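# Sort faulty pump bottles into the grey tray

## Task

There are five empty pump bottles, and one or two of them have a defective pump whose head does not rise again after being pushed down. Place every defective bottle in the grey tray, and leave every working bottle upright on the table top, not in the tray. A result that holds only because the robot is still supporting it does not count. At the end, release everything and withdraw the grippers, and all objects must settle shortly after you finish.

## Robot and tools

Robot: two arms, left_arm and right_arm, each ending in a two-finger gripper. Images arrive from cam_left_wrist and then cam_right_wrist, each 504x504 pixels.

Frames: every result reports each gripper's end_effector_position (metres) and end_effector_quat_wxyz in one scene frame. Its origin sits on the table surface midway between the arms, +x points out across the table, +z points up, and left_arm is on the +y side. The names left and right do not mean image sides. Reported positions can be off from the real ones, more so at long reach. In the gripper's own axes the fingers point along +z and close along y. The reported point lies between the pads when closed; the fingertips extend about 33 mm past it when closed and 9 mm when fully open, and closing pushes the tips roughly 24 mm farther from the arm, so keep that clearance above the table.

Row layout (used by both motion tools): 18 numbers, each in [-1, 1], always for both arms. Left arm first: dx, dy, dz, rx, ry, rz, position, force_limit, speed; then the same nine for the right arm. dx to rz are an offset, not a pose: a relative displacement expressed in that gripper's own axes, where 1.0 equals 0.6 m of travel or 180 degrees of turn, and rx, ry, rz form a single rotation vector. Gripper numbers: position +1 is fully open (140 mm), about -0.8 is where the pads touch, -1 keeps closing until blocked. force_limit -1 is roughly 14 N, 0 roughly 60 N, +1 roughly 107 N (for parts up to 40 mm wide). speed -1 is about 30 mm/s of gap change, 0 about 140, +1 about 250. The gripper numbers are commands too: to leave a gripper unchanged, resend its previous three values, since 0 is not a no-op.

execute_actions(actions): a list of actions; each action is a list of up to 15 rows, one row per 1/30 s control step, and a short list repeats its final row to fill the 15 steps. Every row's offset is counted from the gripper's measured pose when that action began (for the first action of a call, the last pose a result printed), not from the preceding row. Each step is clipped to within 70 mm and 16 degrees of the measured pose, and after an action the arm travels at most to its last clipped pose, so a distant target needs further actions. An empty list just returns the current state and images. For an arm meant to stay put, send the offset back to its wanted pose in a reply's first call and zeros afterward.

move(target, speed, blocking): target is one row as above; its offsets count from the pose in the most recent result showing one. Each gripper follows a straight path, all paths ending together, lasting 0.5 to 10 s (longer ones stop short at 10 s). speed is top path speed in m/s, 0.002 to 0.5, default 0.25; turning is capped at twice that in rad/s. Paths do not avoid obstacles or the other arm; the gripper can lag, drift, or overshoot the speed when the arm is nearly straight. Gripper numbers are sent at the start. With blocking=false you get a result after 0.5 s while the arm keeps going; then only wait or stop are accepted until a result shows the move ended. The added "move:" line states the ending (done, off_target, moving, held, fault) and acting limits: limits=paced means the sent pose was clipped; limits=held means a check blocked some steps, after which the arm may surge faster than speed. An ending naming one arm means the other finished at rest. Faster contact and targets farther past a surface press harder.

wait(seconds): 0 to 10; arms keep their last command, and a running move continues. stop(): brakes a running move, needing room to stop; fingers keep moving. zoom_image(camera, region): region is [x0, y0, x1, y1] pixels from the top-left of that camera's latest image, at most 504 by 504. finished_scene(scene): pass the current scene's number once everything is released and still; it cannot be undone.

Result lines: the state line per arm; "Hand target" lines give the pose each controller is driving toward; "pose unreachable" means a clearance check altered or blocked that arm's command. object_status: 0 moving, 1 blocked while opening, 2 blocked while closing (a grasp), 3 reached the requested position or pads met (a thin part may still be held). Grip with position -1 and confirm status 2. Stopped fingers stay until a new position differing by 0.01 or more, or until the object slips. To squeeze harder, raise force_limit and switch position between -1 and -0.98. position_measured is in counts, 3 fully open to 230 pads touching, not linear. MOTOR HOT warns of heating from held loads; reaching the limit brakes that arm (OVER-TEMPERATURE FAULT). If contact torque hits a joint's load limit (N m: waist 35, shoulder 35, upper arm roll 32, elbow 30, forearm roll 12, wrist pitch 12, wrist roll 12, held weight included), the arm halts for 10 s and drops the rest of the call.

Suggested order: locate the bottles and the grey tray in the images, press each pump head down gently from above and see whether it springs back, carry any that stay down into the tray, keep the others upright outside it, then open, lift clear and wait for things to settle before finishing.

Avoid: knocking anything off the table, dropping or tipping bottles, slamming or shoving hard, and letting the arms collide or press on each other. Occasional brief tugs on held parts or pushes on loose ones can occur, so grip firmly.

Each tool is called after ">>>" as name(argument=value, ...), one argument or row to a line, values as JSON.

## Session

>>> execute_actions(
  actions=[],
)

Scene clock: 0.00 s.
left_arm: end_effector_position=(+0.4174, +0.4246, +0.1158) position_measured=3 object_status=3 end_effector_quat_wxyz=(-0.047, +0.923, +0.378, +0.060) | right_arm: end_effector_position=(+0.6034, -0.2391, +0.4145) position_measured=3 object_status=3 end_effector_quat_wxyz=(-0.002, +0.954, -0.300, +0.000)
Joint positions: left_arm=[ 0.207 -0.419 -0.189 -2.829  0.071  2.512 -2.233] | right_arm=[-0.003 -0.003 -0.003 -1.571  0.003  1.571 -0.793]
Joint velocities: left_arm=[ 0.     0.001  0.001 -0.     0.    -0.     0.001] | right_arm=[-0.001 -0.    -0.     0.    -0.     0.     0.   ]
Hand target (left_arm): +0.417, +0.425, +0.116; -0.047, +0.923, +0.378, +0.060
Hand target (right_arm): +0.603, -0.239, +0.415; -0.002, +0.954, -0.300, +0.000

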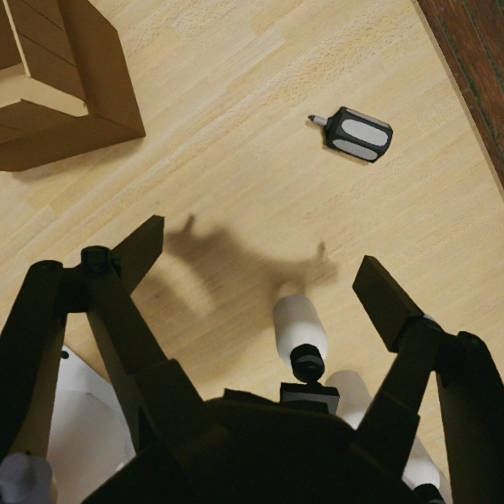

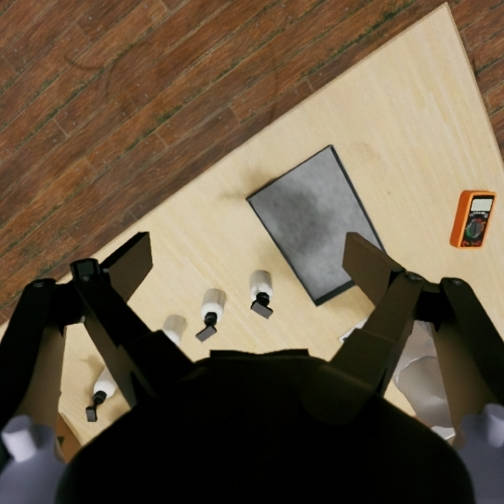

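>>> zoom_image(
  camera="cam_right_wrist",
  region=[60, 240, 312, 440],
)

>>> zoom_image(
  camera="cam_right_wrist",
  region=[230, 130, 430, 330],
)

>>> zoom_image(
  camera="cam_left_wrist",
  region=[240, 270, 474, 504],
)

Region (60, 240, 312, 440) of cam_right_wrist's 504x504 image, scaled by 2.000, with more detail than that image has; it fills the top 400 rows of this view, and the rest is white.

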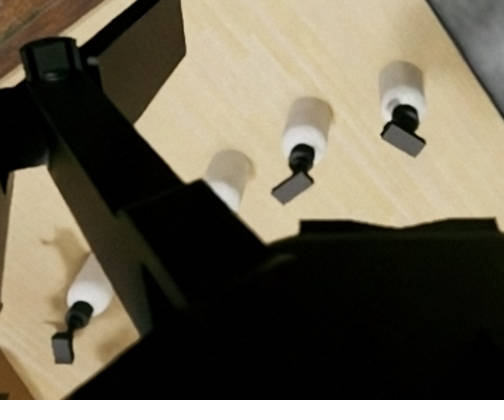

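Region (230, 130, 430, 330) of cam_right_wrist's 504x504 image, scaled by 2.520, with more detail than that image has.

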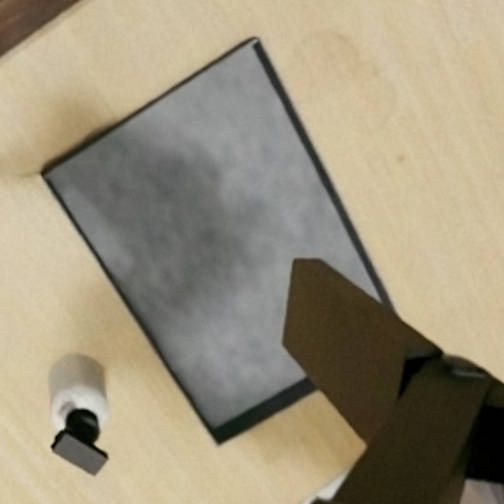

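Region (240, 270, 474, 504) of cam_left_wrist's 504x504 image, scaled by 2.154, with more detail than that image has.

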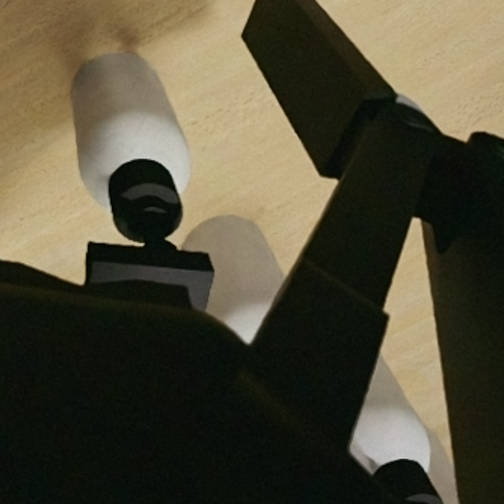

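>>> move(
  target=[-0.0613,0.0425,-0.2037,-0.0307,-0.0392,0.2469,-1,0,1, -0.4213,-0.07,0.3075,-0.001,0,-0.194,-1,0,1],
  speed=0.4,
)

Scene clock: 79.33 s.
left_arm: end_effector_position=(+0.3987, +0.3607, +0.2279) position_measured=233 object_status=3 end_effector_quat_wxyz=(+0.003, +1.000, +0.003, -0.000) | right_arm: end_effector_position=(+0.4220, -0.0594, +0.2306) position_measured=233 object_status=3 end_effector_quat_wxyz=(+0.002, +1.000, -0.003, +0.000)
Joint positions: left_arm=[-0.241 -0.619  0.166 -2.63   0.099  2.015 -1.584] | right_arm=[ 0.273 -0.287  0.186 -2.349  0.056  2.064 -0.966]
Joint velocities: left_arm=[-0.006 -0.001  0.005 -0.     0.006 -0.005  0.023] | right_arm=[-0.001  0.001  0.001 -0.001 -0.001  0.002 -0.009]
Hand target (left_arm): +0.398, +0.361, +0.228; +0.002, +1.000, -0.004, -0.002
Hand target (right_arm): +0.422, -0.059, +0.230; -0.000, +1.000, -0.001, -0.000
Off the commanded pose (left_arm): 0.005 m, 0 deg.
Off the commanded pose (right_arm): 0.001 m, 0 deg.
move: off_target (left_arm)

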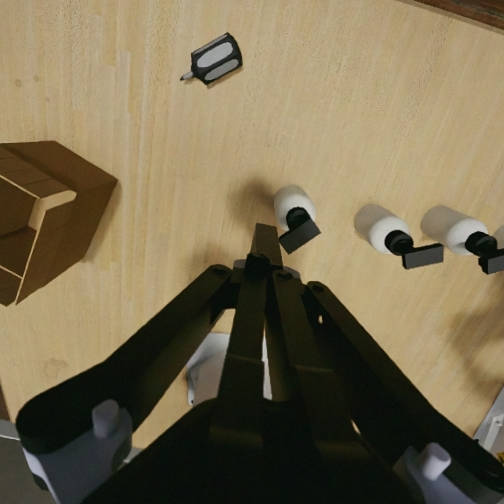

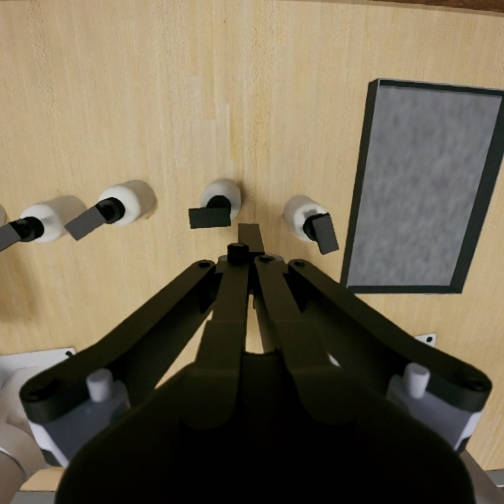

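>>> zoom_image(
  camera="cam_left_wrist",
  region=[230, 160, 370, 300],
)

>>> zoom_image(
  camera="cam_right_wrist",
  region=[180, 150, 348, 290],
)

>>> zoom_image(
  camera="cam_left_wrist",
  region=[336, 170, 504, 310],
)

>>> zoom_image(
  camera="cam_right_wrist",
  region=[0, 150, 168, 290],
)

Region (230, 160, 370, 300) of cam_left_wrist's 504x504 image, scaled by 3.600, with more detail than that image has.

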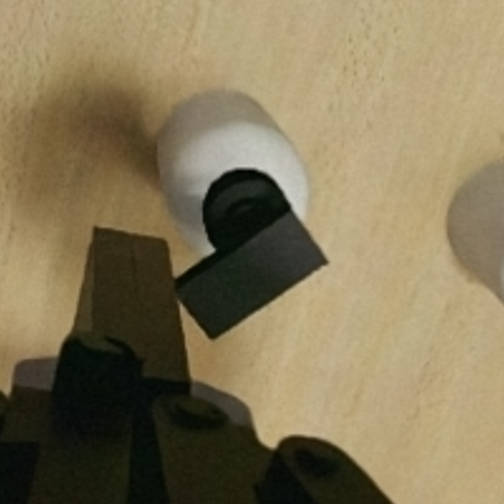

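Region (180, 150, 348, 290) of cam_right_wrist's 504x504 image, scaled by 3.000, with more detail than that image has.

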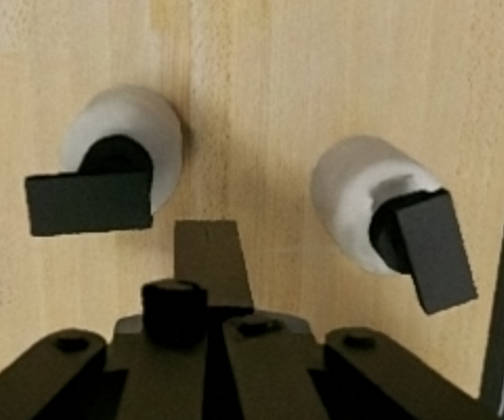

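Region (336, 170, 504, 310) of cam_left_wrist's 504x504 image, scaled by 3.000, with more detail than that image has.

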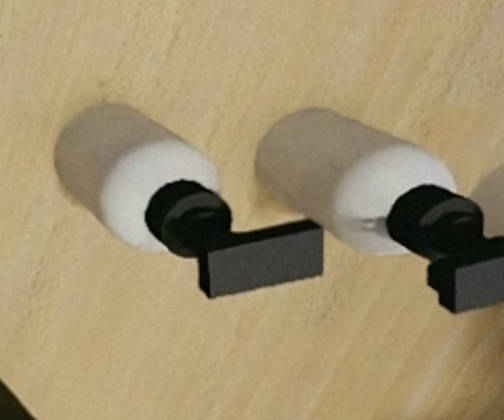

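Region (0, 150, 168, 290) of cam_right_wrist's 504x504 image, scaled by 3.000, with more detail than that image has.

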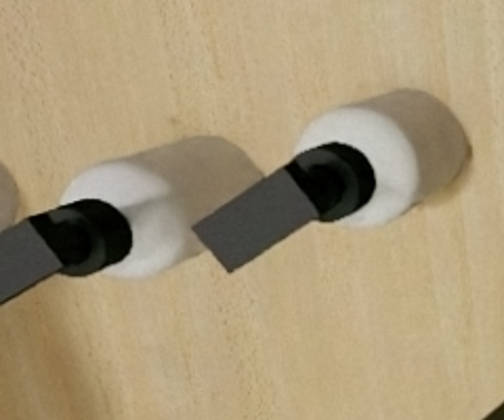

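>>> execute_actions(
  actions=[
    [[-0.0004,0.002,0.002,0.002,0,0.002,-1,0,1, 0.0002,-0.0017,0.0023,0.001,0,-0.002,-1,0,1],[-0.0012,0.0067,0.0072,0.002,0,0.002,-1,0,1, 0.0007,-0.0056,0.0076,0.001,0,-0.002,-1,0,1],[-0.0024,0.0134,0.0143,0.002,0,0.002,-1,0,1, 0.0013,-0.011,0.0152,0.001,0,-0.002,-1,0,1],[-0.0038,0.0214,0.023,0.002,0,0.002,-1,0,1, 0.0021,-0.0178,0.0243,0.001,0,-0.002,-1,0,1],[-0.0054,0.030,0.0323,0.002,0,0.002,-1,0,1, 0.003,-0.025,0.0342,0.001,0,-0.002,-1,0,1],[-0.007,0.039,0.0416,0.002,0,0.002,-1,0,1, 0.0039,-0.0323,0.044,0.001,0,-0.002,-1,0,1],[-0.0085,0.0476,0.051,0.002,0,0.002,-1,0,1, 0.0048,-0.0395,0.054,0.001,0,-0.002,-1,0,1],[-0.010,0.0556,0.0595,0.002,0,0.002,-1,0,1, 0.0056,-0.0462,0.063,0.001,0,-0.002,-1,0,1],[-0.011,0.0616,0.066,0.002,0,0.002,-1,0,1, 0.0062,-0.0512,0.070,0.001,0,-0.002,-1,0,1],[-0.0118,0.0657,0.070,0.002,0,0.002,-1,0,1, 0.0066,-0.0546,0.0745,0.001,0,-0.002,-1,0,1],[-0.012,0.067,0.0717,0.002,0,0.002,-1,0,1, 0.0067,-0.0557,0.076,0.001,0,-0.002,-1,0,1]],
  ],
)

>>> execute_actions(
  actions=[],
)

Scene clock: 126.07 s.
left_arm: end_effector_position=(+0.3854, +0.3251, +0.1846) position_measured=233 object_status=3 end_effector_quat_wxyz=(-0.004, +1.000, -0.015, -0.012) | right_arm: end_effector_position=(+0.4195, -0.0317, +0.1830) position_measured=233 object_status=3 end_effector_quat_wxyz=(+0.006, +1.000, +0.009, -0.011)
Joint positions: left_arm=[-0.271 -0.593  0.098 -2.727  0.072  2.111 -1.626] | right_arm=[ 0.286 -0.169  0.224 -2.352  0.051  2.162 -0.938]
Joint velocities: left_arm=[ 0.     0.019 -0.052 -0.02  -0.039  0.133 -0.084] | right_arm=[-0.     0.045  0.021  0.    -0.014  0.117  0.067]
Hand target (left_arm): +0.392, +0.322, +0.185; -0.001, +1.000, +0.001, -0.001
Hand target (right_arm): +0.426, -0.027, +0.185; +0.000, +1.000, +0.000, -0.000
Off the commanded pose (left_arm): 0.008 m, 2 deg.
Off the commanded pose (right_arm): 0.009 m, 2 deg.

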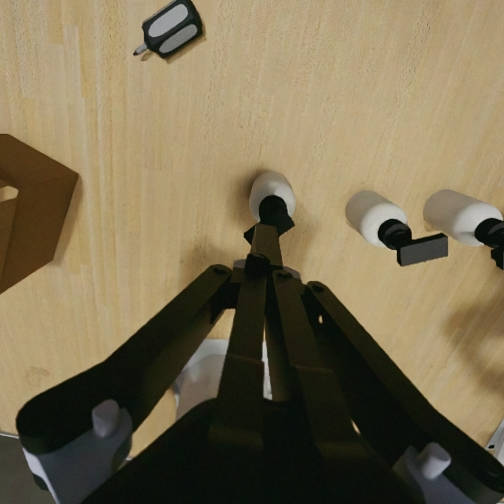

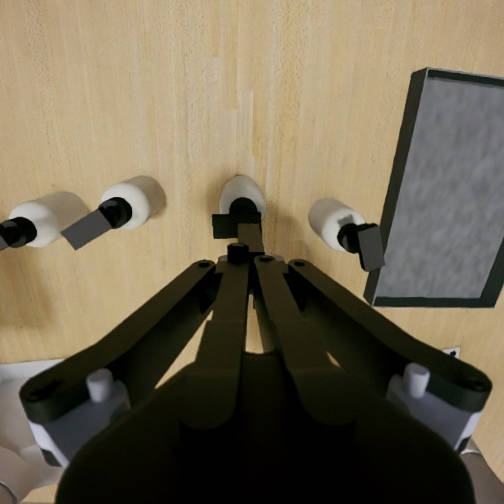

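Scene clock: 126.07 s.
left_arm: end_effector_position=(+0.3854, +0.3251, +0.1846) position_measured=233 object_status=3 end_effector_quat_wxyz=(-0.004, +1.000, -0.015, -0.012) | right_arm: end_effector_position=(+0.4195, -0.0317, +0.1830) position_measured=233 object_status=3 end_effector_quat_wxyz=(+0.006, +1.000, +0.009, -0.011)
Joint positions: left_arm=[-0.271 -0.593  0.098 -2.727  0.072  2.111 -1.626] | right_arm=[ 0.286 -0.169  0.224 -2.352  0.051  2.162 -0.938]
Joint velocities: left_arm=[ 0.     0.019 -0.052 -0.02  -0.039  0.133 -0.084] | right_arm=[-0.     0.045  0.021  0.    -0.014  0.117  0.067]
Hand target (left_arm): +0.392, +0.322, +0.185; -0.001, +1.000, +0.001, -0.001
Hand target (right_arm): +0.426, -0.027, +0.185; +0.000, +1.000, +0.000, -0.000
Off the commanded pose (left_arm): 0.008 m, 2 deg.
Off the commanded pose (right_arm): 0.009 m, 2 deg.

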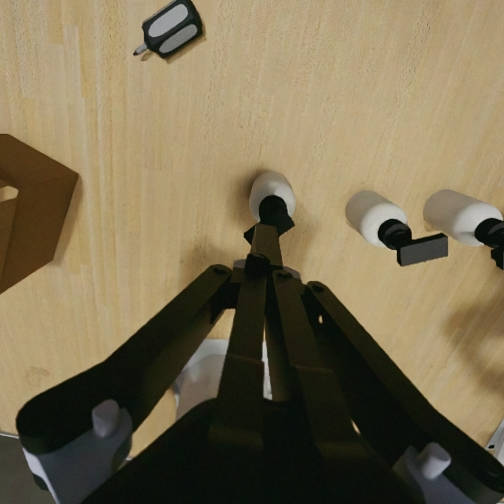

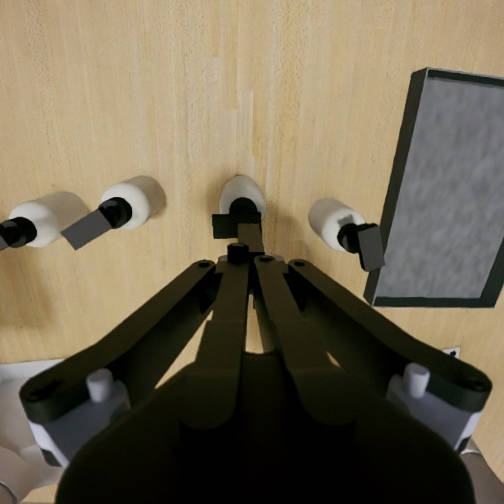

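>>> execute_actions(
  actions=[],
)

Scene clock: 126.67 s.
left_arm: end_effector_position=(+0.3921, +0.3228, +0.1862) position_measured=233 object_status=3 end_effector_quat_wxyz=(-0.002, +1.000, -0.005, -0.001) | right_arm: end_effector_position=(+0.4243, -0.0277, +0.1841) position_measured=233 object_status=3 end_effector_quat_wxyz=(+0.001, +1.000, +0.002, -0.003)
Joint positions: left_arm=[-0.27  -0.592  0.095 -2.727  0.067  2.133 -1.648] | right_arm=[ 0.286 -0.167  0.226 -2.351  0.049  2.181 -0.92 ]
Joint velocities: left_arm=[ 0.002 -0.    -0.001  0.001 -0.     0.003 -0.011] | right_arm=[ 0.001 -0.     0.    -0.    -0.     0.004  0.008]
Hand target (left_arm): +0.392, +0.322, +0.185; -0.001, +1.000, +0.001, -0.001
Hand target (right_arm): +0.426, -0.027, +0.185; +0.000, +1.000, +0.000, -0.000
Off the commanded pose (left_arm): 0.003 m, 1 deg.
Off the commanded pose (right_arm): 0.003 m, 0 deg.

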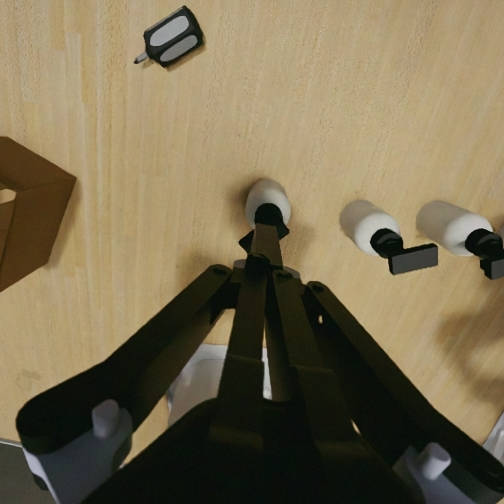

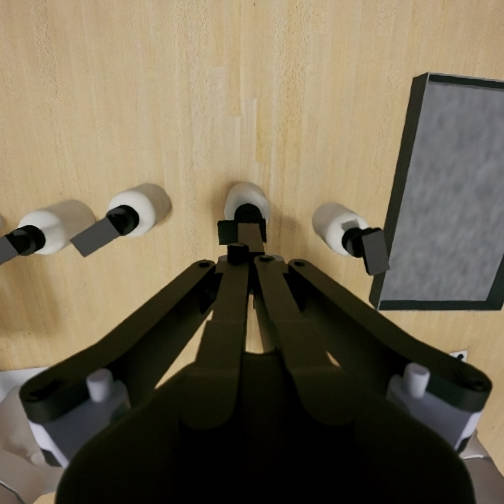

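>>> execute_actions(
  actions=[
    [[0,0.001,0.002,-0.001,0,-0.003,-1,0,1, 0.001,-0.001,0.002,0,0.002,0.001,-1,0,1],[0,0.002,0.005,-0.001,0,-0.003,-1,0,1, 0.002,-0.002,0.0047,0,0.002,0.001,-1,0,1],[0,0.003,0.0085,-0.001,0,-0.003,-1,0,1, 0.003,-0.002,0.008,0,0.002,0.001,-1,0,1],[0,0.003,0.0125,-0.001,0,-0.003,-1,0,1, 0.004,-0.002,0.0118,0,0.002,0.001,-1,0,1],[0,0.003,0.0165,-0.001,0,-0.003,-1,0,1, 0.004,-0.002,0.0155,0,0.002,0.001,-1,0,1],[0,0.003,0.0205,-0.001,0,-0.003,-1,0,1, 0.004,-0.002,0.0193,0,0.002,0.001,-1,0,1],[0,0.003,0.0245,-0.001,0,-0.003,-1,0,1, 0.004,-0.002,0.023,0,0.002,0.001,-1,0,1],[0,0.003,0.0285,-0.001,0,-0.003,-1,0,1, 0.004,-0.002,0.0268,0,0.002,0.001,-1,0,1],[0,0.003,0.0325,-0.001,0,-0.003,-1,0,1, 0.004,-0.002,0.0306,0,0.002,0.001,-1,0,1],[0,0.003,0.0365,-0.001,0,-0.003,-1,0,1, 0.004,-0.002,0.0343,0,0.002,0.001,-1,0,1],[0,0.003,0.0405,-0.001,0,-0.003,-1,0,1, 0.004,-0.002,0.038,0,0.002,0.001,-1,0,1],[0,0.003,0.044,-0.001,0,-0.003,-1,0,1, 0.004,-0.002,0.0414,0,0.002,0.001,-1,0,1],[0,0.003,0.047,-0.001,0,-0.003,-1,0,1, 0.004,-0.002,0.0442,0,0.002,0.001,-1,0,1],[0,0.003,0.049,-0.001,0,-0.003,-1,0,1, 0.004,-0.002,0.046,0,0.002,0.001,-1,0,1],[0,0.003,0.050,-0.001,0,-0.003,-1,0,1, 0.004,-0.002,0.047,0,0.002,0.001,-1,0,1]],
  ],
)

Scene clock: 135.10 s.
left_arm: end_effector_position=(+0.3885, +0.3218, +0.1606) position_measured=233 object_status=3 end_effector_quat_wxyz=(-0.002, +1.000, -0.003, -0.007) | right_arm: end_effector_position=(+0.4251, -0.0279, +0.1614) position_measured=233 object_status=3 end_effector_quat_wxyz=(+0.001, +1.000, +0.001, -0.004)
Joint positions: left_arm=[-0.27  -0.553  0.095 -2.766  0.067  2.2   -1.652] | right_arm=[ 0.286 -0.133  0.227 -2.377  0.042  2.24  -0.914]
Joint velocities: left_arm=[-0.001  0.074  0.002 -0.055 -0.001  0.148  0.001] | right_arm=[ 0.001  0.062  0.003 -0.048 -0.014  0.115  0.013]
Hand target (left_arm): +0.392, +0.322, +0.157; -0.001, +1.000, +0.001, -0.001
Hand target (right_arm): +0.426, -0.027, +0.156; +0.001, +1.000, +0.000, -0.000
Off the commanded pose (left_arm): 0.006 m, 1 deg.
Off the commanded pose (right_arm): 0.006 m, 0 deg.

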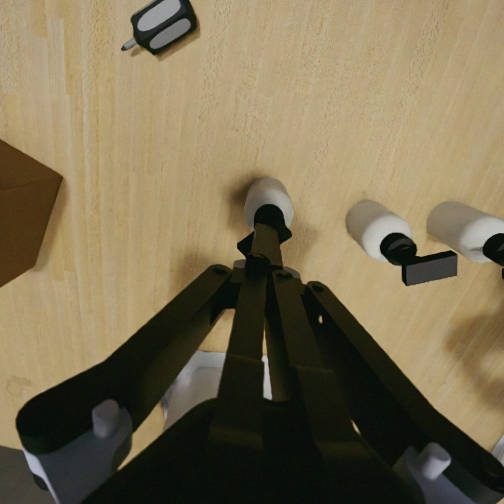

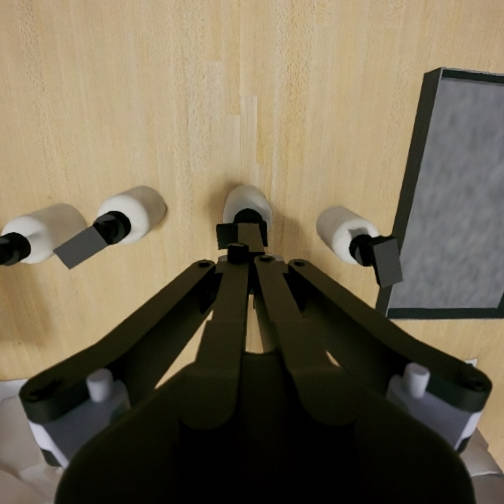

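>>> execute_actions(
  actions=[],
)

Scene clock: 135.63 s.
left_arm: end_effector_position=(+0.3935, +0.3212, +0.1594) position_measured=233 object_status=3 end_effector_quat_wxyz=(-0.002, +1.000, -0.003, +0.000) | right_arm: end_effector_position=(+0.4279, -0.0260, +0.1595) position_measured=233 object_status=3 end_effector_quat_wxyz=(-0.002, +1.000, +0.000, +0.000)
Joint positions: left_arm=[-0.27  -0.548  0.095 -2.77   0.067  2.224 -1.652] | right_arm=[ 0.286 -0.128  0.227 -2.381  0.04   2.258 -0.911]
Joint velocities: left_arm=[-0.     0.     0.001 -0.001 -0.     0.006  0.001] | right_arm=[ 0.001 -0.001  0.     0.001 -0.     0.003  0.001]
Hand target (left_arm): +0.392, +0.322, +0.157; -0.001, +1.000, +0.001, -0.001
Hand target (right_arm): +0.426, -0.027, +0.156; +0.001, +1.000, +0.000, -0.000
Off the commanded pose (left_arm): 0.004 m, 0 deg.
Off the commanded pose (right_arm): 0.004 m, 0 deg.

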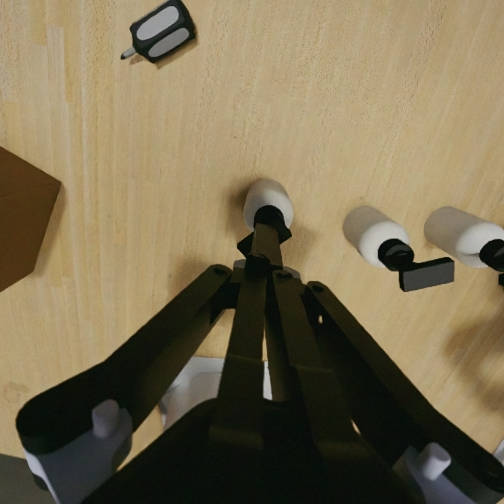

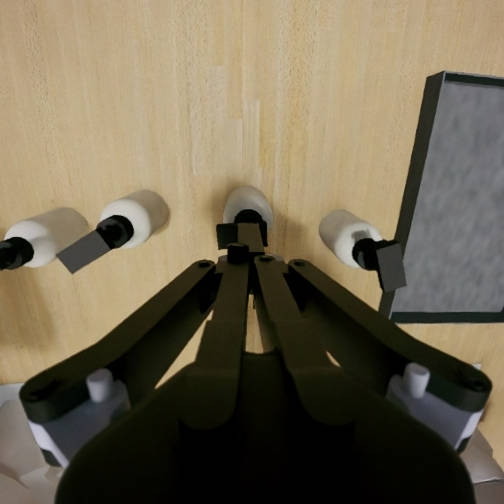

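>>> execute_actions(
  actions=[
    [[0,0,-0.003,0,0,0,-1,0,1, 0,0,-0.003,0,0,0,-1,0,1],[0,0,-0.009,0,0,0,-1,0,1, 0,0,-0.009,0,0,0,-1,0,1],[0,0,-0.017,0,0,0,-1,0,1, 0,0,-0.017,0,0,0,-1,0,1],[0,0,-0.026,0,0,0,-1,0,1, 0,0,-0.026,0,0,0,-1,0,1],[0,0,-0.035,0,0,0,-1,0,1, 0,0,-0.035,0,0,0,-1,0,1],[0,0,-0.043,0,0,0,-1,0,1, 0,0,-0.043,0,0,0,-1,0,1],[0,0,-0.049,0,0,0,-1,0,1, 0,0,-0.049,0,0,0,-1,0,1],[0,0.003,-0.053,0,0,0,-1,0,1, 0,0.003,-0.053,0,0,0,-1,0,1],[0,0.010,-0.055,0,0,0,-1,0,1, -0.002,0.010,-0.055,0,0,0,-1,0,1],[0,0.020,-0.055,0,0,0,-1,0,1, -0.004,0.020,-0.055,0,0,0,-1,0,1],[0,0.033,-0.055,0,0,0,-1,0,1, -0.006,0.033,-0.055,0,0,0,-1,0,1],[0,0.048,-0.055,0,0,0,-1,0,1, -0.009,0.048,-0.055,0,0,0,-1,0,1],[0,0.064,-0.055,0,0,0,-1,0,1, -0.012,0.064,-0.055,0,0,0,-1,0,1],[0,0.080,-0.055,0,0,0,-1,0,1, -0.015,0.080,-0.055,0,0,0,-1,0,1],[0,0.096,-0.055,0,0,0,-1,0,1, -0.018,0.096,-0.055,0,0,0,-1,0,1]],
  ],
)

Scene clock: 143.40 s.
left_arm: end_effector_position=(+0.3972, +0.2870, +0.1923) position_measured=233 object_status=3 end_effector_quat_wxyz=(-0.004, +1.000, -0.025, +0.008) | right_arm: end_effector_position=(+0.4241, -0.0578, +0.1931) position_measured=233 object_status=3 end_effector_quat_wxyz=(-0.004, +1.000, -0.014, +0.008)
Joint positions: left_arm=[-0.311 -0.588  0.032 -2.714  0.032  2.141 -1.681] | right_arm=[ 0.273 -0.255  0.191 -2.423  0.054  2.189 -0.941]
Joint velocities: left_arm=[-0.289  0.105 -0.425  0.072 -0.225 -0.05  -0.226] | right_arm=[-0.125 -0.534 -0.273 -0.544  0.032 -0.089 -0.207]
Hand target (left_arm): +0.392, +0.266, +0.191; -0.002, +1.000, -0.005, +0.000
Hand target (right_arm): +0.417, -0.081, +0.191; -0.001, +1.000, -0.001, -0.001
Off the commanded pose (left_arm): 0.024 m, 3 deg.
Off the commanded pose (right_arm): 0.027 m, 2 deg.

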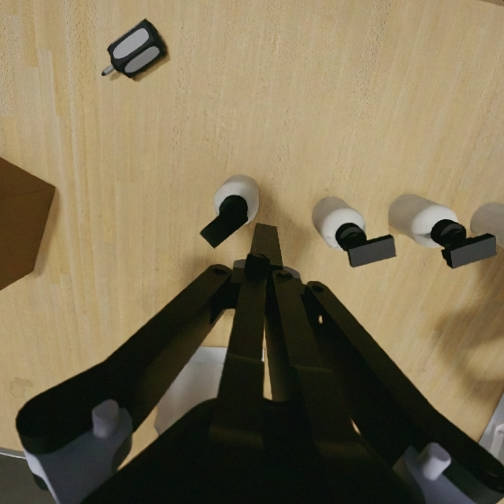

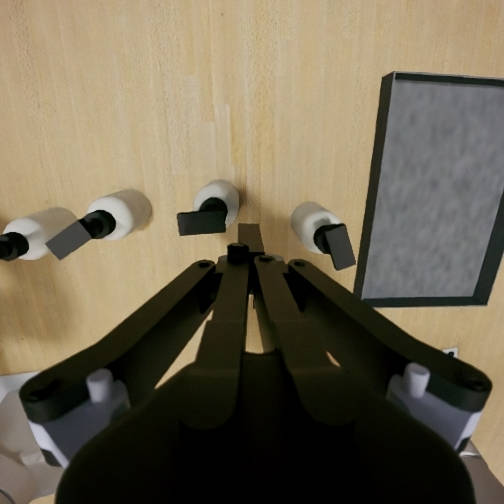

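>>> execute_actions(
  actions=[],
)

>>> zoom_image(
  camera="cam_left_wrist",
  region=[160, 150, 400, 290],
)

>>> zoom_image(
  camera="cam_right_wrist",
  region=[130, 150, 370, 290],
)

Scene clock: 145.17 s.
left_arm: end_effector_position=(+0.3919, +0.2672, +0.1907) position_measured=233 object_status=3 end_effector_quat_wxyz=(-0.002, +1.000, -0.008, +0.001) | right_arm: end_effector_position=(+0.4187, -0.0796, +0.1913) position_measured=233 object_status=3 end_effector_quat_wxyz=(-0.001, +1.000, -0.001, +0.002)
Joint positions: left_arm=[-0.332 -0.58  -0.    -2.709  0.005  2.131 -1.749] | right_arm=[ 0.262 -0.295  0.169 -2.464  0.058  2.177 -1.004]
Joint velocities: left_arm=[-0.    -0.    -0.002  0.001  0.    -0.001 -0.001] | right_arm=[ 0.     0.001 -0.    -0.001  0.    -0.001 -0.   ]
Hand target (left_arm): +0.392, +0.266, +0.191; -0.002, +1.000, -0.005, +0.000
Hand target (right_arm): +0.417, -0.081, +0.191; -0.001, +1.000, -0.001, -0.001
Off the commanded pose (left_arm): 0.004 m, 1 deg.
Off the commanded pose (right_arm): 0.005 m, 0 deg.

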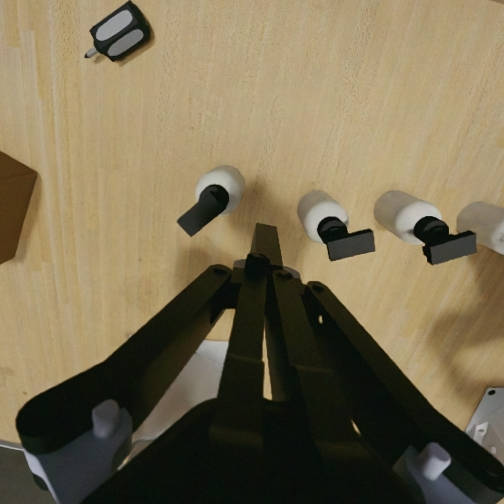

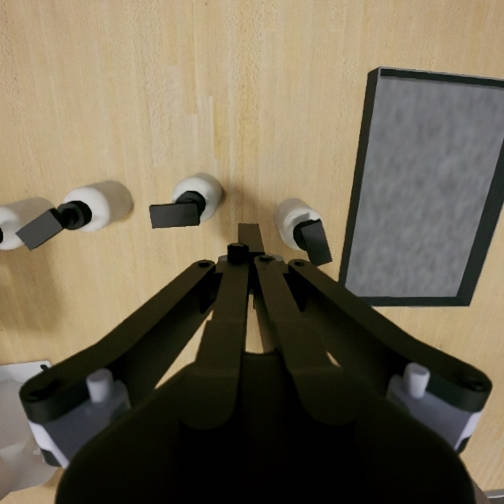

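Region (160, 150, 400, 290) of cam_left_wrist's 504x504 image, scaled by 2.100, with more detail than that image has; it fills the top 294 rows of this view, and the rest is white.

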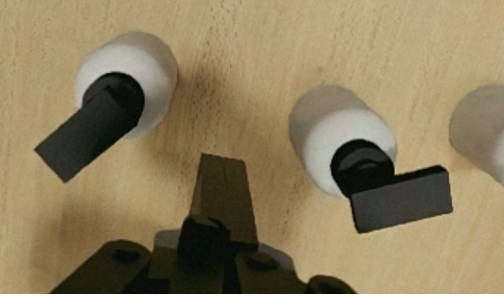

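Region (130, 150, 370, 290) of cam_right_wrist's 504x504 image, scaled by 2.100, with more detail than that image has; it fills the top 294 rows of this view, and the rest is white.

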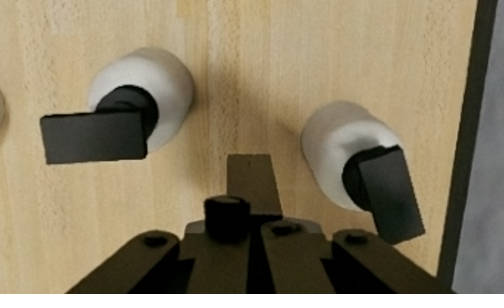

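>>> execute_actions(
  actions=[
    [[0.0004,0.0036,0,-0.001,0,-0.005,-1,0,1, -0.0006,0.003,0,-0.0006,-0.001,0,-1,0,1],[0.0012,0.012,0.001,-0.001,0,-0.005,-1,0,1, -0.002,0.010,0.001,-0.0006,-0.001,0,-1,0,1],[0.0024,0.024,0.002,-0.001,0,-0.005,-1,0,1, -0.004,0.020,0.002,-0.0006,-0.001,0,-1,0,1],[0.0038,0.038,0.003,-0.001,0,-0.005,-1,0,1, -0.007,0.032,0.003,-0.0006,-0.001,0,-1,0,1],[0.0054,0.054,0.004,-0.001,0,-0.005,-1,0,1, -0.0097,0.045,0.004,-0.0006,-0.001,0,-1,0,1],[0.007,0.069,0.005,-0.001,0,-0.005,-1,0,1, -0.0125,0.058,0.005,-0.0006,-0.001,0,-1,0,1],[0.0085,0.0845,0.006,-0.001,0,-0.005,-1,0,1, -0.0153,0.0705,0.006,-0.0006,-0.001,0,-1,0,1],[0.010,0.099,0.007,-0.001,0,-0.005,-1,0,1, -0.0178,0.0824,0.007,-0.0006,-0.001,0,-1,0,1],[0.011,0.1095,0.008,-0.001,0,-0.005,-1,0,1, -0.0198,0.0914,0.008,-0.0006,-0.001,0,-1,0,1],[0.0118,0.1166,0.008,-0.001,0,-0.005,-1,0,1, -0.021,0.0973,0.009,-0.0006,-0.001,0,-1,0,1],[0.012,0.119,0.008,-0.001,0,-0.005,-1,0,1, -0.0215,0.0993,0.009,-0.0006,-0.001,0,-1,0,1]],
  ],
)

Scene clock: 171.87 s.
left_arm: end_effector_position=(+0.3945, +0.2017, +0.1840) position_measured=233 object_status=3 end_effector_quat_wxyz=(-0.006, +1.000, -0.026, -0.003) | right_arm: end_effector_position=(+0.4064, -0.1359, +0.1867) position_measured=233 object_status=3 end_effector_quat_wxyz=(-0.002, +1.000, -0.019, +0.000)
Joint positions: left_arm=[-0.383 -0.49  -0.121 -2.654 -0.057  2.157 -1.835] | right_arm=[ 0.238 -0.414  0.096 -2.588  0.05   2.178 -1.061]
Joint velocities: left_arm=[ 0.03   0.053 -0.089  0.039 -0.054  0.033 -0.145] | right_arm=[ 0.006 -0.052 -0.057 -0.048 -0.022 -0.001 -0.103]
Hand target (left_arm): +0.398, +0.198, +0.185; -0.002, +1.000, +0.000, +0.001
Hand target (right_arm): +0.405, -0.139, +0.186; +0.000, +1.000, -0.001, +0.001
Off the commanded pose (left_arm): 0.007 m, 3 deg.
Off the commanded pose (right_arm): 0.003 m, 2 deg.

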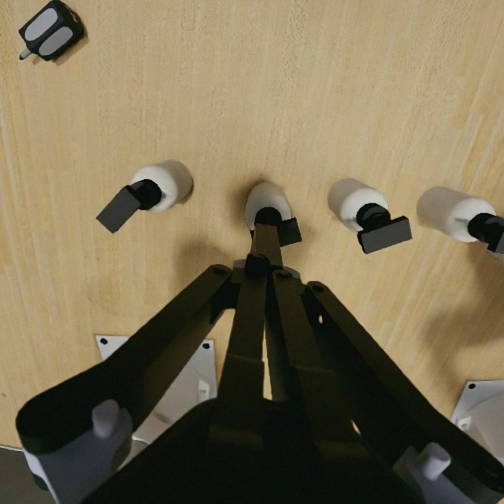

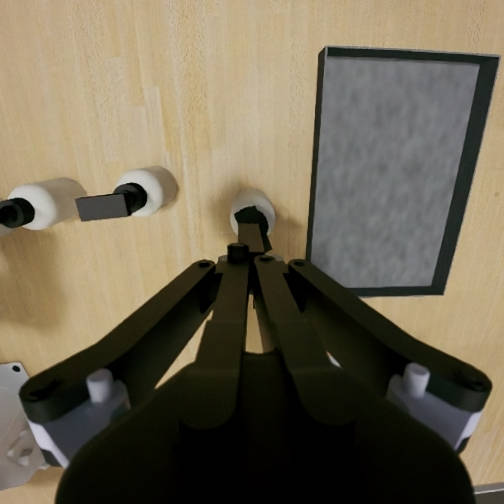

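>>> execute_actions(
  actions=[],
)

>>> zoom_image(
  camera="cam_left_wrist",
  region=[80, 140, 320, 280],
)

>>> zoom_image(
  camera="cam_right_wrist",
  region=[60, 140, 300, 280],
)

Scene clock: 173.60 s.
left_arm: end_effector_position=(+0.3965, +0.1992, +0.1846) position_measured=233 object_status=3 end_effector_quat_wxyz=(-0.004, +1.000, -0.004, -0.001) | right_arm: end_effector_position=(+0.4058, -0.1376, +0.1863) position_measured=233 object_status=3 end_effector_quat_wxyz=(-0.001, +1.000, -0.004, +0.001)
Joint positions: left_arm=[-0.379 -0.487 -0.127 -2.65  -0.064  2.162 -1.878] | right_arm=[ 0.24  -0.417  0.092 -2.592  0.048  2.178 -1.092]
Joint velocities: left_arm=[-0.     0.002 -0.001  0.001  0.001  0.    -0.003] | right_arm=[ 0.001 -0.    -0.001 -0.001  0.001  0.    -0.001]
Hand target (left_arm): +0.398, +0.198, +0.185; -0.002, +1.000, +0.000, +0.001
Hand target (right_arm): +0.405, -0.139, +0.186; +0.000, +1.000, -0.001, +0.001
Off the commanded pose (left_arm): 0.004 m, 1 deg.
Off the commanded pose (right_arm): 0.002 m, 0 deg.

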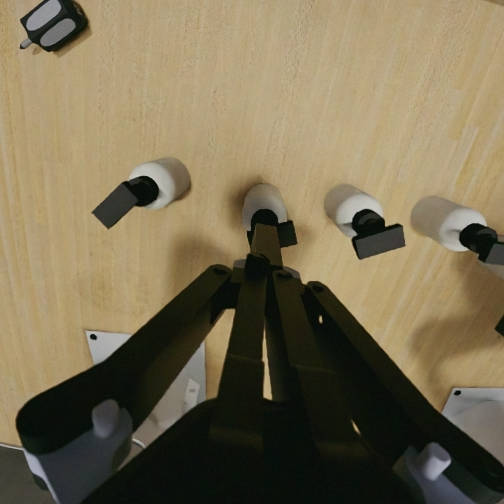

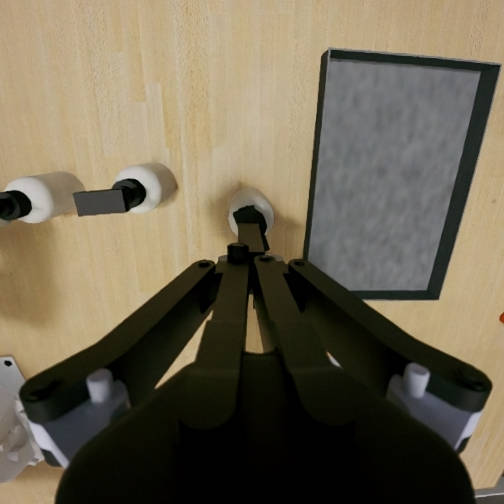

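Region (80, 140, 320, 280) of cam_left_wrist's 504x504 image, scaled by 2.100, with more detail than that image has; it fills the top 294 rows of this view, and the rest is white.

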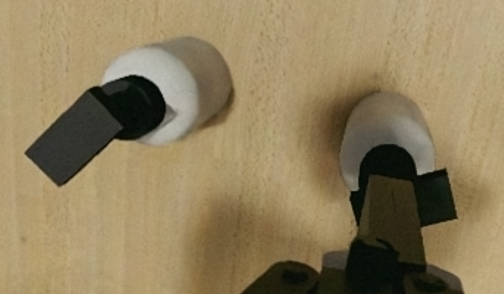

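Region (60, 140, 300, 280) of cam_right_wrist's 504x504 image, scaled by 2.100, with more detail than that image has; it fills the top 294 rows of this view, and the rest is white.

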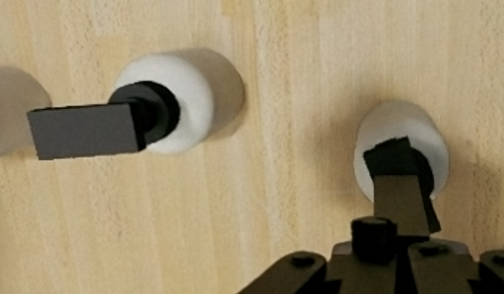

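>>> zoom_image(
  camera="cam_left_wrist",
  region=[85, 150, 195, 240],
)

>>> zoom_image(
  camera="cam_left_wrist",
  region=[320, 170, 504, 280],
)

>>> zoom_image(
  camera="cam_right_wrist",
  region=[65, 150, 185, 240],
)

Region (85, 150, 195, 240) of cam_left_wrist's 504x504 image, scaled by 4.582, with more detail than that image has; it fills the top 412 rows of this view, and the rest is white.

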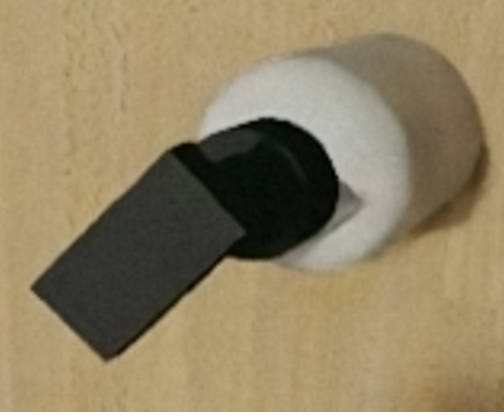

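Region (320, 170, 504, 280) of cam_left_wrist's 504x504 image, scaled by 2.739, with more detail than that image has; it fills the top 301 rows of this view, and the rest is white.

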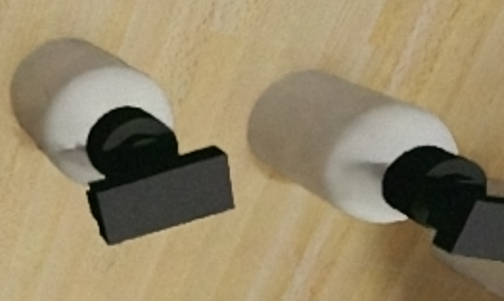

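Region (65, 150, 185, 240) of cam_right_wrist's 504x504 image, scaled by 4.200, with more detail than that image has; it fills the top 378 rows of this view, and the rest is white.

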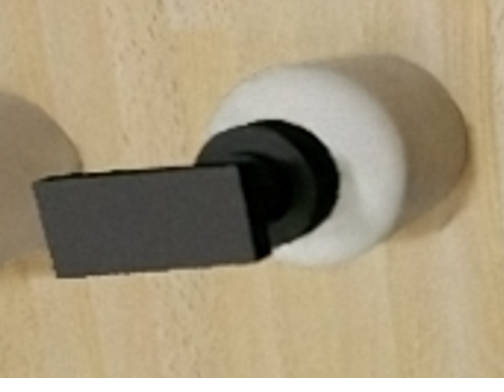

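>>> execute_actions(
  actions=[
    [[-0.002,-0.001,0.002,-0.002,0,-0.002,-1,0,1, -0.002,0.002,0.002,0,0,-0.002,-1,0,1],[-0.003,-0.001,0.0047,-0.002,0,-0.002,-1,0,1, -0.004,0.003,0.005,0,0,-0.002,-1,0,1],[-0.004,-0.0015,0.008,-0.002,0,-0.002,-1,0,1, -0.006,0.004,0.0085,0,0,-0.002,-1,0,1],[-0.004,-0.0015,0.0118,-0.002,0,-0.002,-1,0,1, -0.006,0.004,0.0125,0,0,-0.002,-1,0,1],[-0.004,-0.0015,0.0155,-0.002,0,-0.002,-1,0,1, -0.006,0.004,0.0165,0,0,-0.002,-1,0,1],[-0.004,-0.0015,0.0193,-0.002,0,-0.002,-1,0,1, -0.006,0.004,0.0205,0,0,-0.002,-1,0,1],[-0.004,-0.0015,0.023,-0.002,0,-0.002,-1,0,1, -0.006,0.004,0.0245,0,0,-0.002,-1,0,1],[-0.004,-0.0015,0.0268,-0.002,0,-0.002,-1,0,1, -0.006,0.004,0.0285,0,0,-0.002,-1,0,1],[-0.004,-0.0015,0.0306,-0.002,0,-0.002,-1,0,1, -0.006,0.004,0.0325,0,0,-0.002,-1,0,1],[-0.004,-0.0015,0.0343,-0.002,0,-0.002,-1,0,1, -0.006,0.004,0.0365,0,0,-0.002,-1,0,1],[-0.004,-0.0015,0.038,-0.002,0,-0.002,-1,0,1, -0.006,0.004,0.0405,0,0,-0.002,-1,0,1],[-0.004,-0.0015,0.0414,-0.002,0,-0.002,-1,0,1, -0.006,0.004,0.044,0,0,-0.002,-1,0,1],[-0.004,-0.0015,0.0442,-0.002,0,-0.002,-1,0,1, -0.006,0.004,0.047,0,0,-0.002,-1,0,1],[-0.004,-0.0015,0.046,-0.002,0,-0.002,-1,0,1, -0.006,0.004,0.049,0,0,-0.002,-1,0,1],[-0.004,-0.0015,0.047,-0.002,0,-0.002,-1,0,1, -0.006,0.004,0.050,0,0,-0.002,-1,0,1]],
  ],
)

Scene clock: 187.70 s.
left_arm: end_effector_position=(+0.3917, +0.2022, +0.1610) position_measured=233 object_status=3 end_effector_quat_wxyz=(-0.003, +1.000, -0.001, -0.005) | right_arm: end_effector_position=(+0.3987, -0.1426, +0.1596) position_measured=233 object_status=3 end_effector_quat_wxyz=(+0.002, +1.000, -0.004, -0.006)
Joint positions: left_arm=[-0.379 -0.461 -0.126 -2.694 -0.067  2.223 -1.879] | right_arm=[ 0.24  -0.392  0.092 -2.641  0.048  2.238 -1.094]
Joint velocities: left_arm=[-0.001  0.068 -0.    -0.049  0.002  0.135  0.002] | right_arm=[-0.     0.08   0.001 -0.062  0.     0.138  0.001]
Hand target (left_arm): +0.394, +0.201, +0.157; -0.001, +1.000, +0.000, -0.001
Hand target (right_arm): +0.402, -0.140, +0.157; -0.001, +1.000, -0.001, +0.001
Off the commanded pose (left_arm): 0.005 m, 1 deg.
Off the commanded pose (right_arm): 0.006 m, 1 deg.

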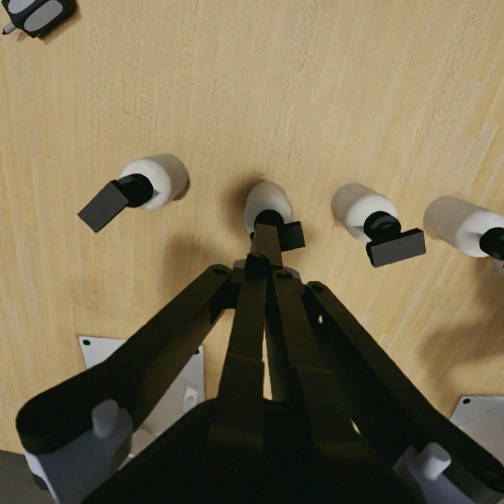

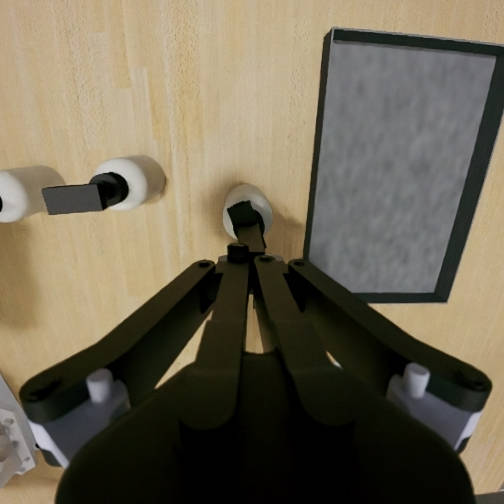

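>>> execute_actions(
  actions=[],
)

>>> zoom_image(
  camera="cam_left_wrist",
  region=[65, 140, 195, 250],
)

>>> zoom_image(
  camera="cam_right_wrist",
  region=[35, 140, 175, 240],
)

>>> zoom_image(
  camera="cam_left_wrist",
  region=[320, 170, 450, 280],
)

Scene clock: 190.17 s.
left_arm: end_effector_position=(+0.3963, +0.2008, +0.1597) position_measured=233 object_status=3 end_effector_quat_wxyz=(-0.001, +1.000, -0.001, +0.002) | right_arm: end_effector_position=(+0.4034, -0.1402, +0.1589) position_measured=233 object_status=3 end_effector_quat_wxyz=(-0.002, +1.000, -0.004, +0.002)
Joint positions: left_arm=[-0.379 -0.456 -0.126 -2.697 -0.067  2.246 -1.879] | right_arm=[ 0.24  -0.388  0.092 -2.644  0.048  2.262 -1.094]
Joint velocities: left_arm=[-0.     0.001  0.     0.001 -0.001 -0.001 -0.003] | right_arm=[0.001 0.    0.001 0.001 0.001 0.    0.   ]
Hand target (left_arm): +0.394, +0.201, +0.157; -0.001, +1.000, +0.000, -0.001
Hand target (right_arm): +0.402, -0.140, +0.157; -0.001, +1.000, -0.001, +0.001
Off the commanded pose (left_arm): 0.004 m, 0 deg.
Off the commanded pose (right_arm): 0.003 m, 0 deg.

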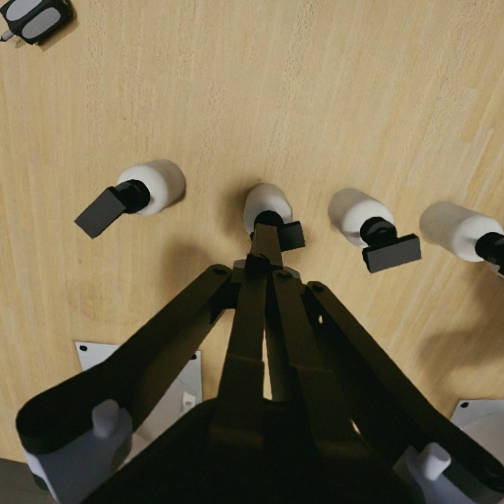

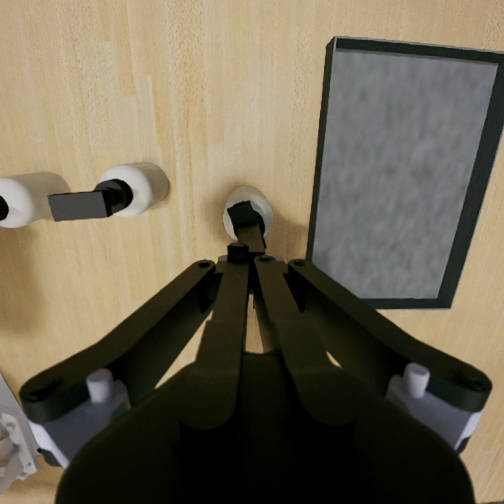

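Region (65, 140, 195, 250) of cam_left_wrist's 504x504 image, scaled by 3.877, with more detail than that image has; it fills the top 426 rows of this view, and the rest is white.

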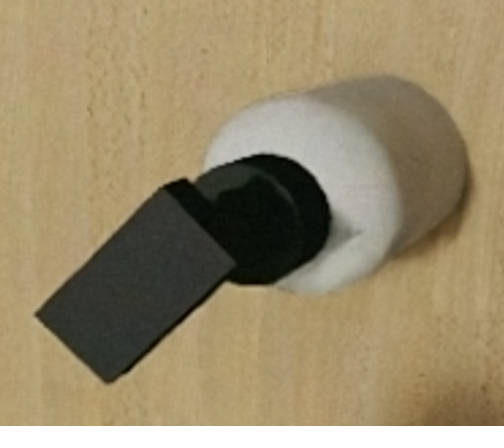

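Region (35, 140, 175, 240) of cam_right_wrist's 504x504 image, scaled by 3.600, with more detail than that image has; it fills the top 360 rows of this view, and the rest is white.

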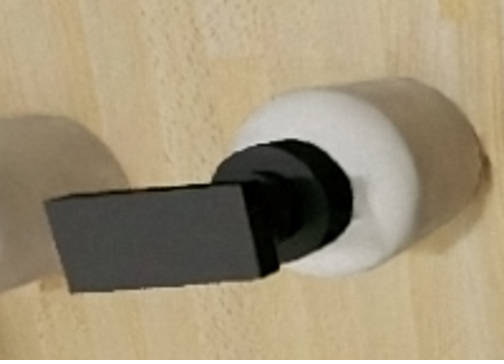

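Region (320, 170, 450, 280) of cam_left_wrist's 504x504 image, scaled by 3.877, with more detail than that image has; it fills the top 426 rows of this view, and the rest is white.

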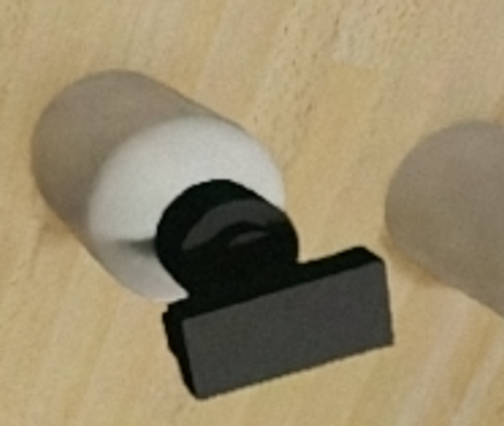

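>>> execute_actions(
  actions=[
    [[0,0,-0.003,0,0,0,-1,0,1, 0,0,-0.003,0,0,0,-1,0,1],[0,0,-0.009,0,0,0,-1,0,1, 0,0,-0.009,0,0,0,-1,0,1],[0,0,-0.017,0,0,0,-1,0,1, 0,0,-0.017,0,0,0,-1,0,1],[0,0,-0.026,0,0,0,-1,0,1, 0,0,-0.026,0,0,0,-1,0,1],[0,0,-0.035,0,0,0,-1,0,1, 0,0,-0.035,0,0,0,-1,0,1],[0,0,-0.043,0,0,0,-1,0,1, 0,0,-0.043,0,0,0,-1,0,1],[0,0,-0.049,0,0,0,-1,0,1, 0,0,-0.049,0,0,0,-1,0,1],[0.001,0.003,-0.053,0,0,0,-1,0,1, 0,0.003,-0.053,0,0,0,-1,0,1],[0.002,0.010,-0.055,0,0,0,-1,0,1, 0,0.010,-0.055,0,0,0,-1,0,1],[0.004,0.020,-0.055,0,0,0,-1,0,1, 0,0.020,-0.055,0,0,0,-1,0,1],[0.007,0.033,-0.055,0,0,0,-1,0,1, 0,0.033,-0.055,0,0,0,-1,0,1],[0.010,0.048,-0.055,0,0,0,-1,0,1, 0,0.048,-0.055,0,0,0,-1,0,1],[0.013,0.064,-0.055,0,0,0,-1,0,1, 0,0.064,-0.055,0,0,0,-1,0,1],[0.016,0.080,-0.055,0,0,0,-1,0,1, 0,0.080,-0.055,0,0,0,-1,0,1],[0.020,0.096,-0.055,0,0,0,-1,0,1, 0,0.096,-0.055,0,0,0,-1,0,1]],
    [[0.009,0.052,0,0,0,-0.012,-1,0,1, 0,0.055,0,0,0,-0.01,-1,0,1],[0.012,0.066,0.001,0,0,-0.013,-1,0,1, 0,0.070,0.001,0,0,-0.011,-1,0,1],[0.014,0.078,0.002,0,0,-0.014,-1,0,1, 0,0.085,0.002,0,0,-0.012,-1,0,1],[0.016,0.088,0.003,0,0,-0.015,-1,0,1, 0,0.098,0.003,0,0,-0.012,-1,0,1],[0.018,0.096,0.005,0,0,-0.015,-1,0,1, 0,0.110,0.005,0,0,-0.012,-1,0,1],[0.019,0.102,0.007,0,0,-0.015,-1,0,1, 0,0.120,0.007,0,0,-0.012,-1,0,1],[0.020,0.105,0.009,0,0,-0.015,-1,0,1, 0,0.128,0.009,0,0,-0.012,-1,0,1],[0.020,0.107,0.010,0,0,-0.015,-1,0,1, 0,0.133,0.010,0,0,-0.012,-1,0,1]],
  ],
)

Scene clock: 205.03 s.
left_arm: end_effector_position=(+0.4151, +0.1041, +0.1876) position_measured=233 object_status=3 end_effector_quat_wxyz=(-0.004, +1.000, -0.017, +0.007) | right_arm: end_effector_position=(+0.4054, -0.2479, +0.1868) position_measured=233 object_status=3 end_effector_quat_wxyz=(-0.011, +1.000, -0.027, +0.011)
Joint positions: left_arm=[-0.407 -0.317 -0.287 -2.488 -0.092  2.189 -2.022] | right_arm=[ 0.157 -0.586 -0.103 -2.728 -0.051  2.17  -1.243]
Joint velocities: left_arm=[ 0.044  0.006 -0.042  0.018  0.     0.01  -0.121] | right_arm=[ 0.042 -0.015 -0.059 -0.01  -0.056 -0.    -0.124]
Hand target (left_arm): +0.418, +0.102, +0.189; -0.001, +1.000, +0.005, +0.010
Hand target (right_arm): +0.404, -0.250, +0.186; -0.008, +1.000, -0.003, +0.010
Off the commanded pose (left_arm): 0.004 m, 3 deg.
Off the commanded pose (right_arm): 0.003 m, 3 deg.

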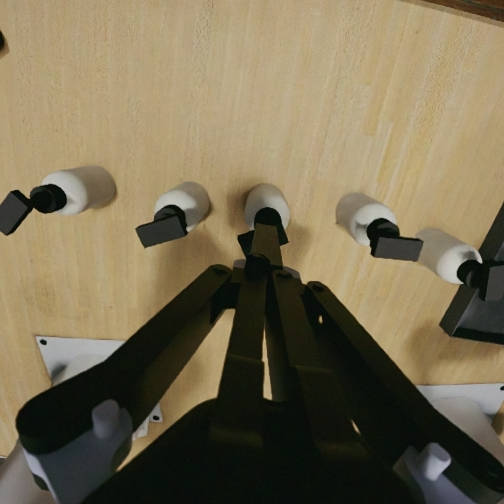

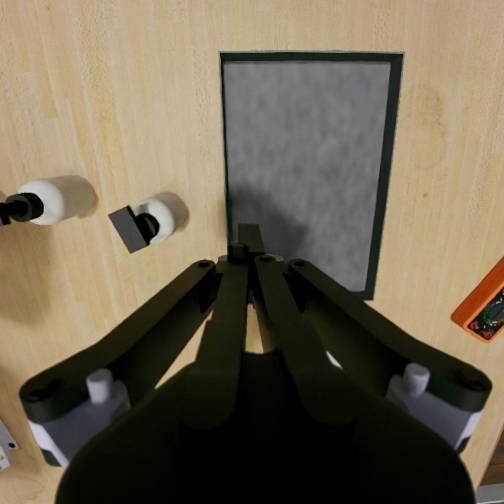

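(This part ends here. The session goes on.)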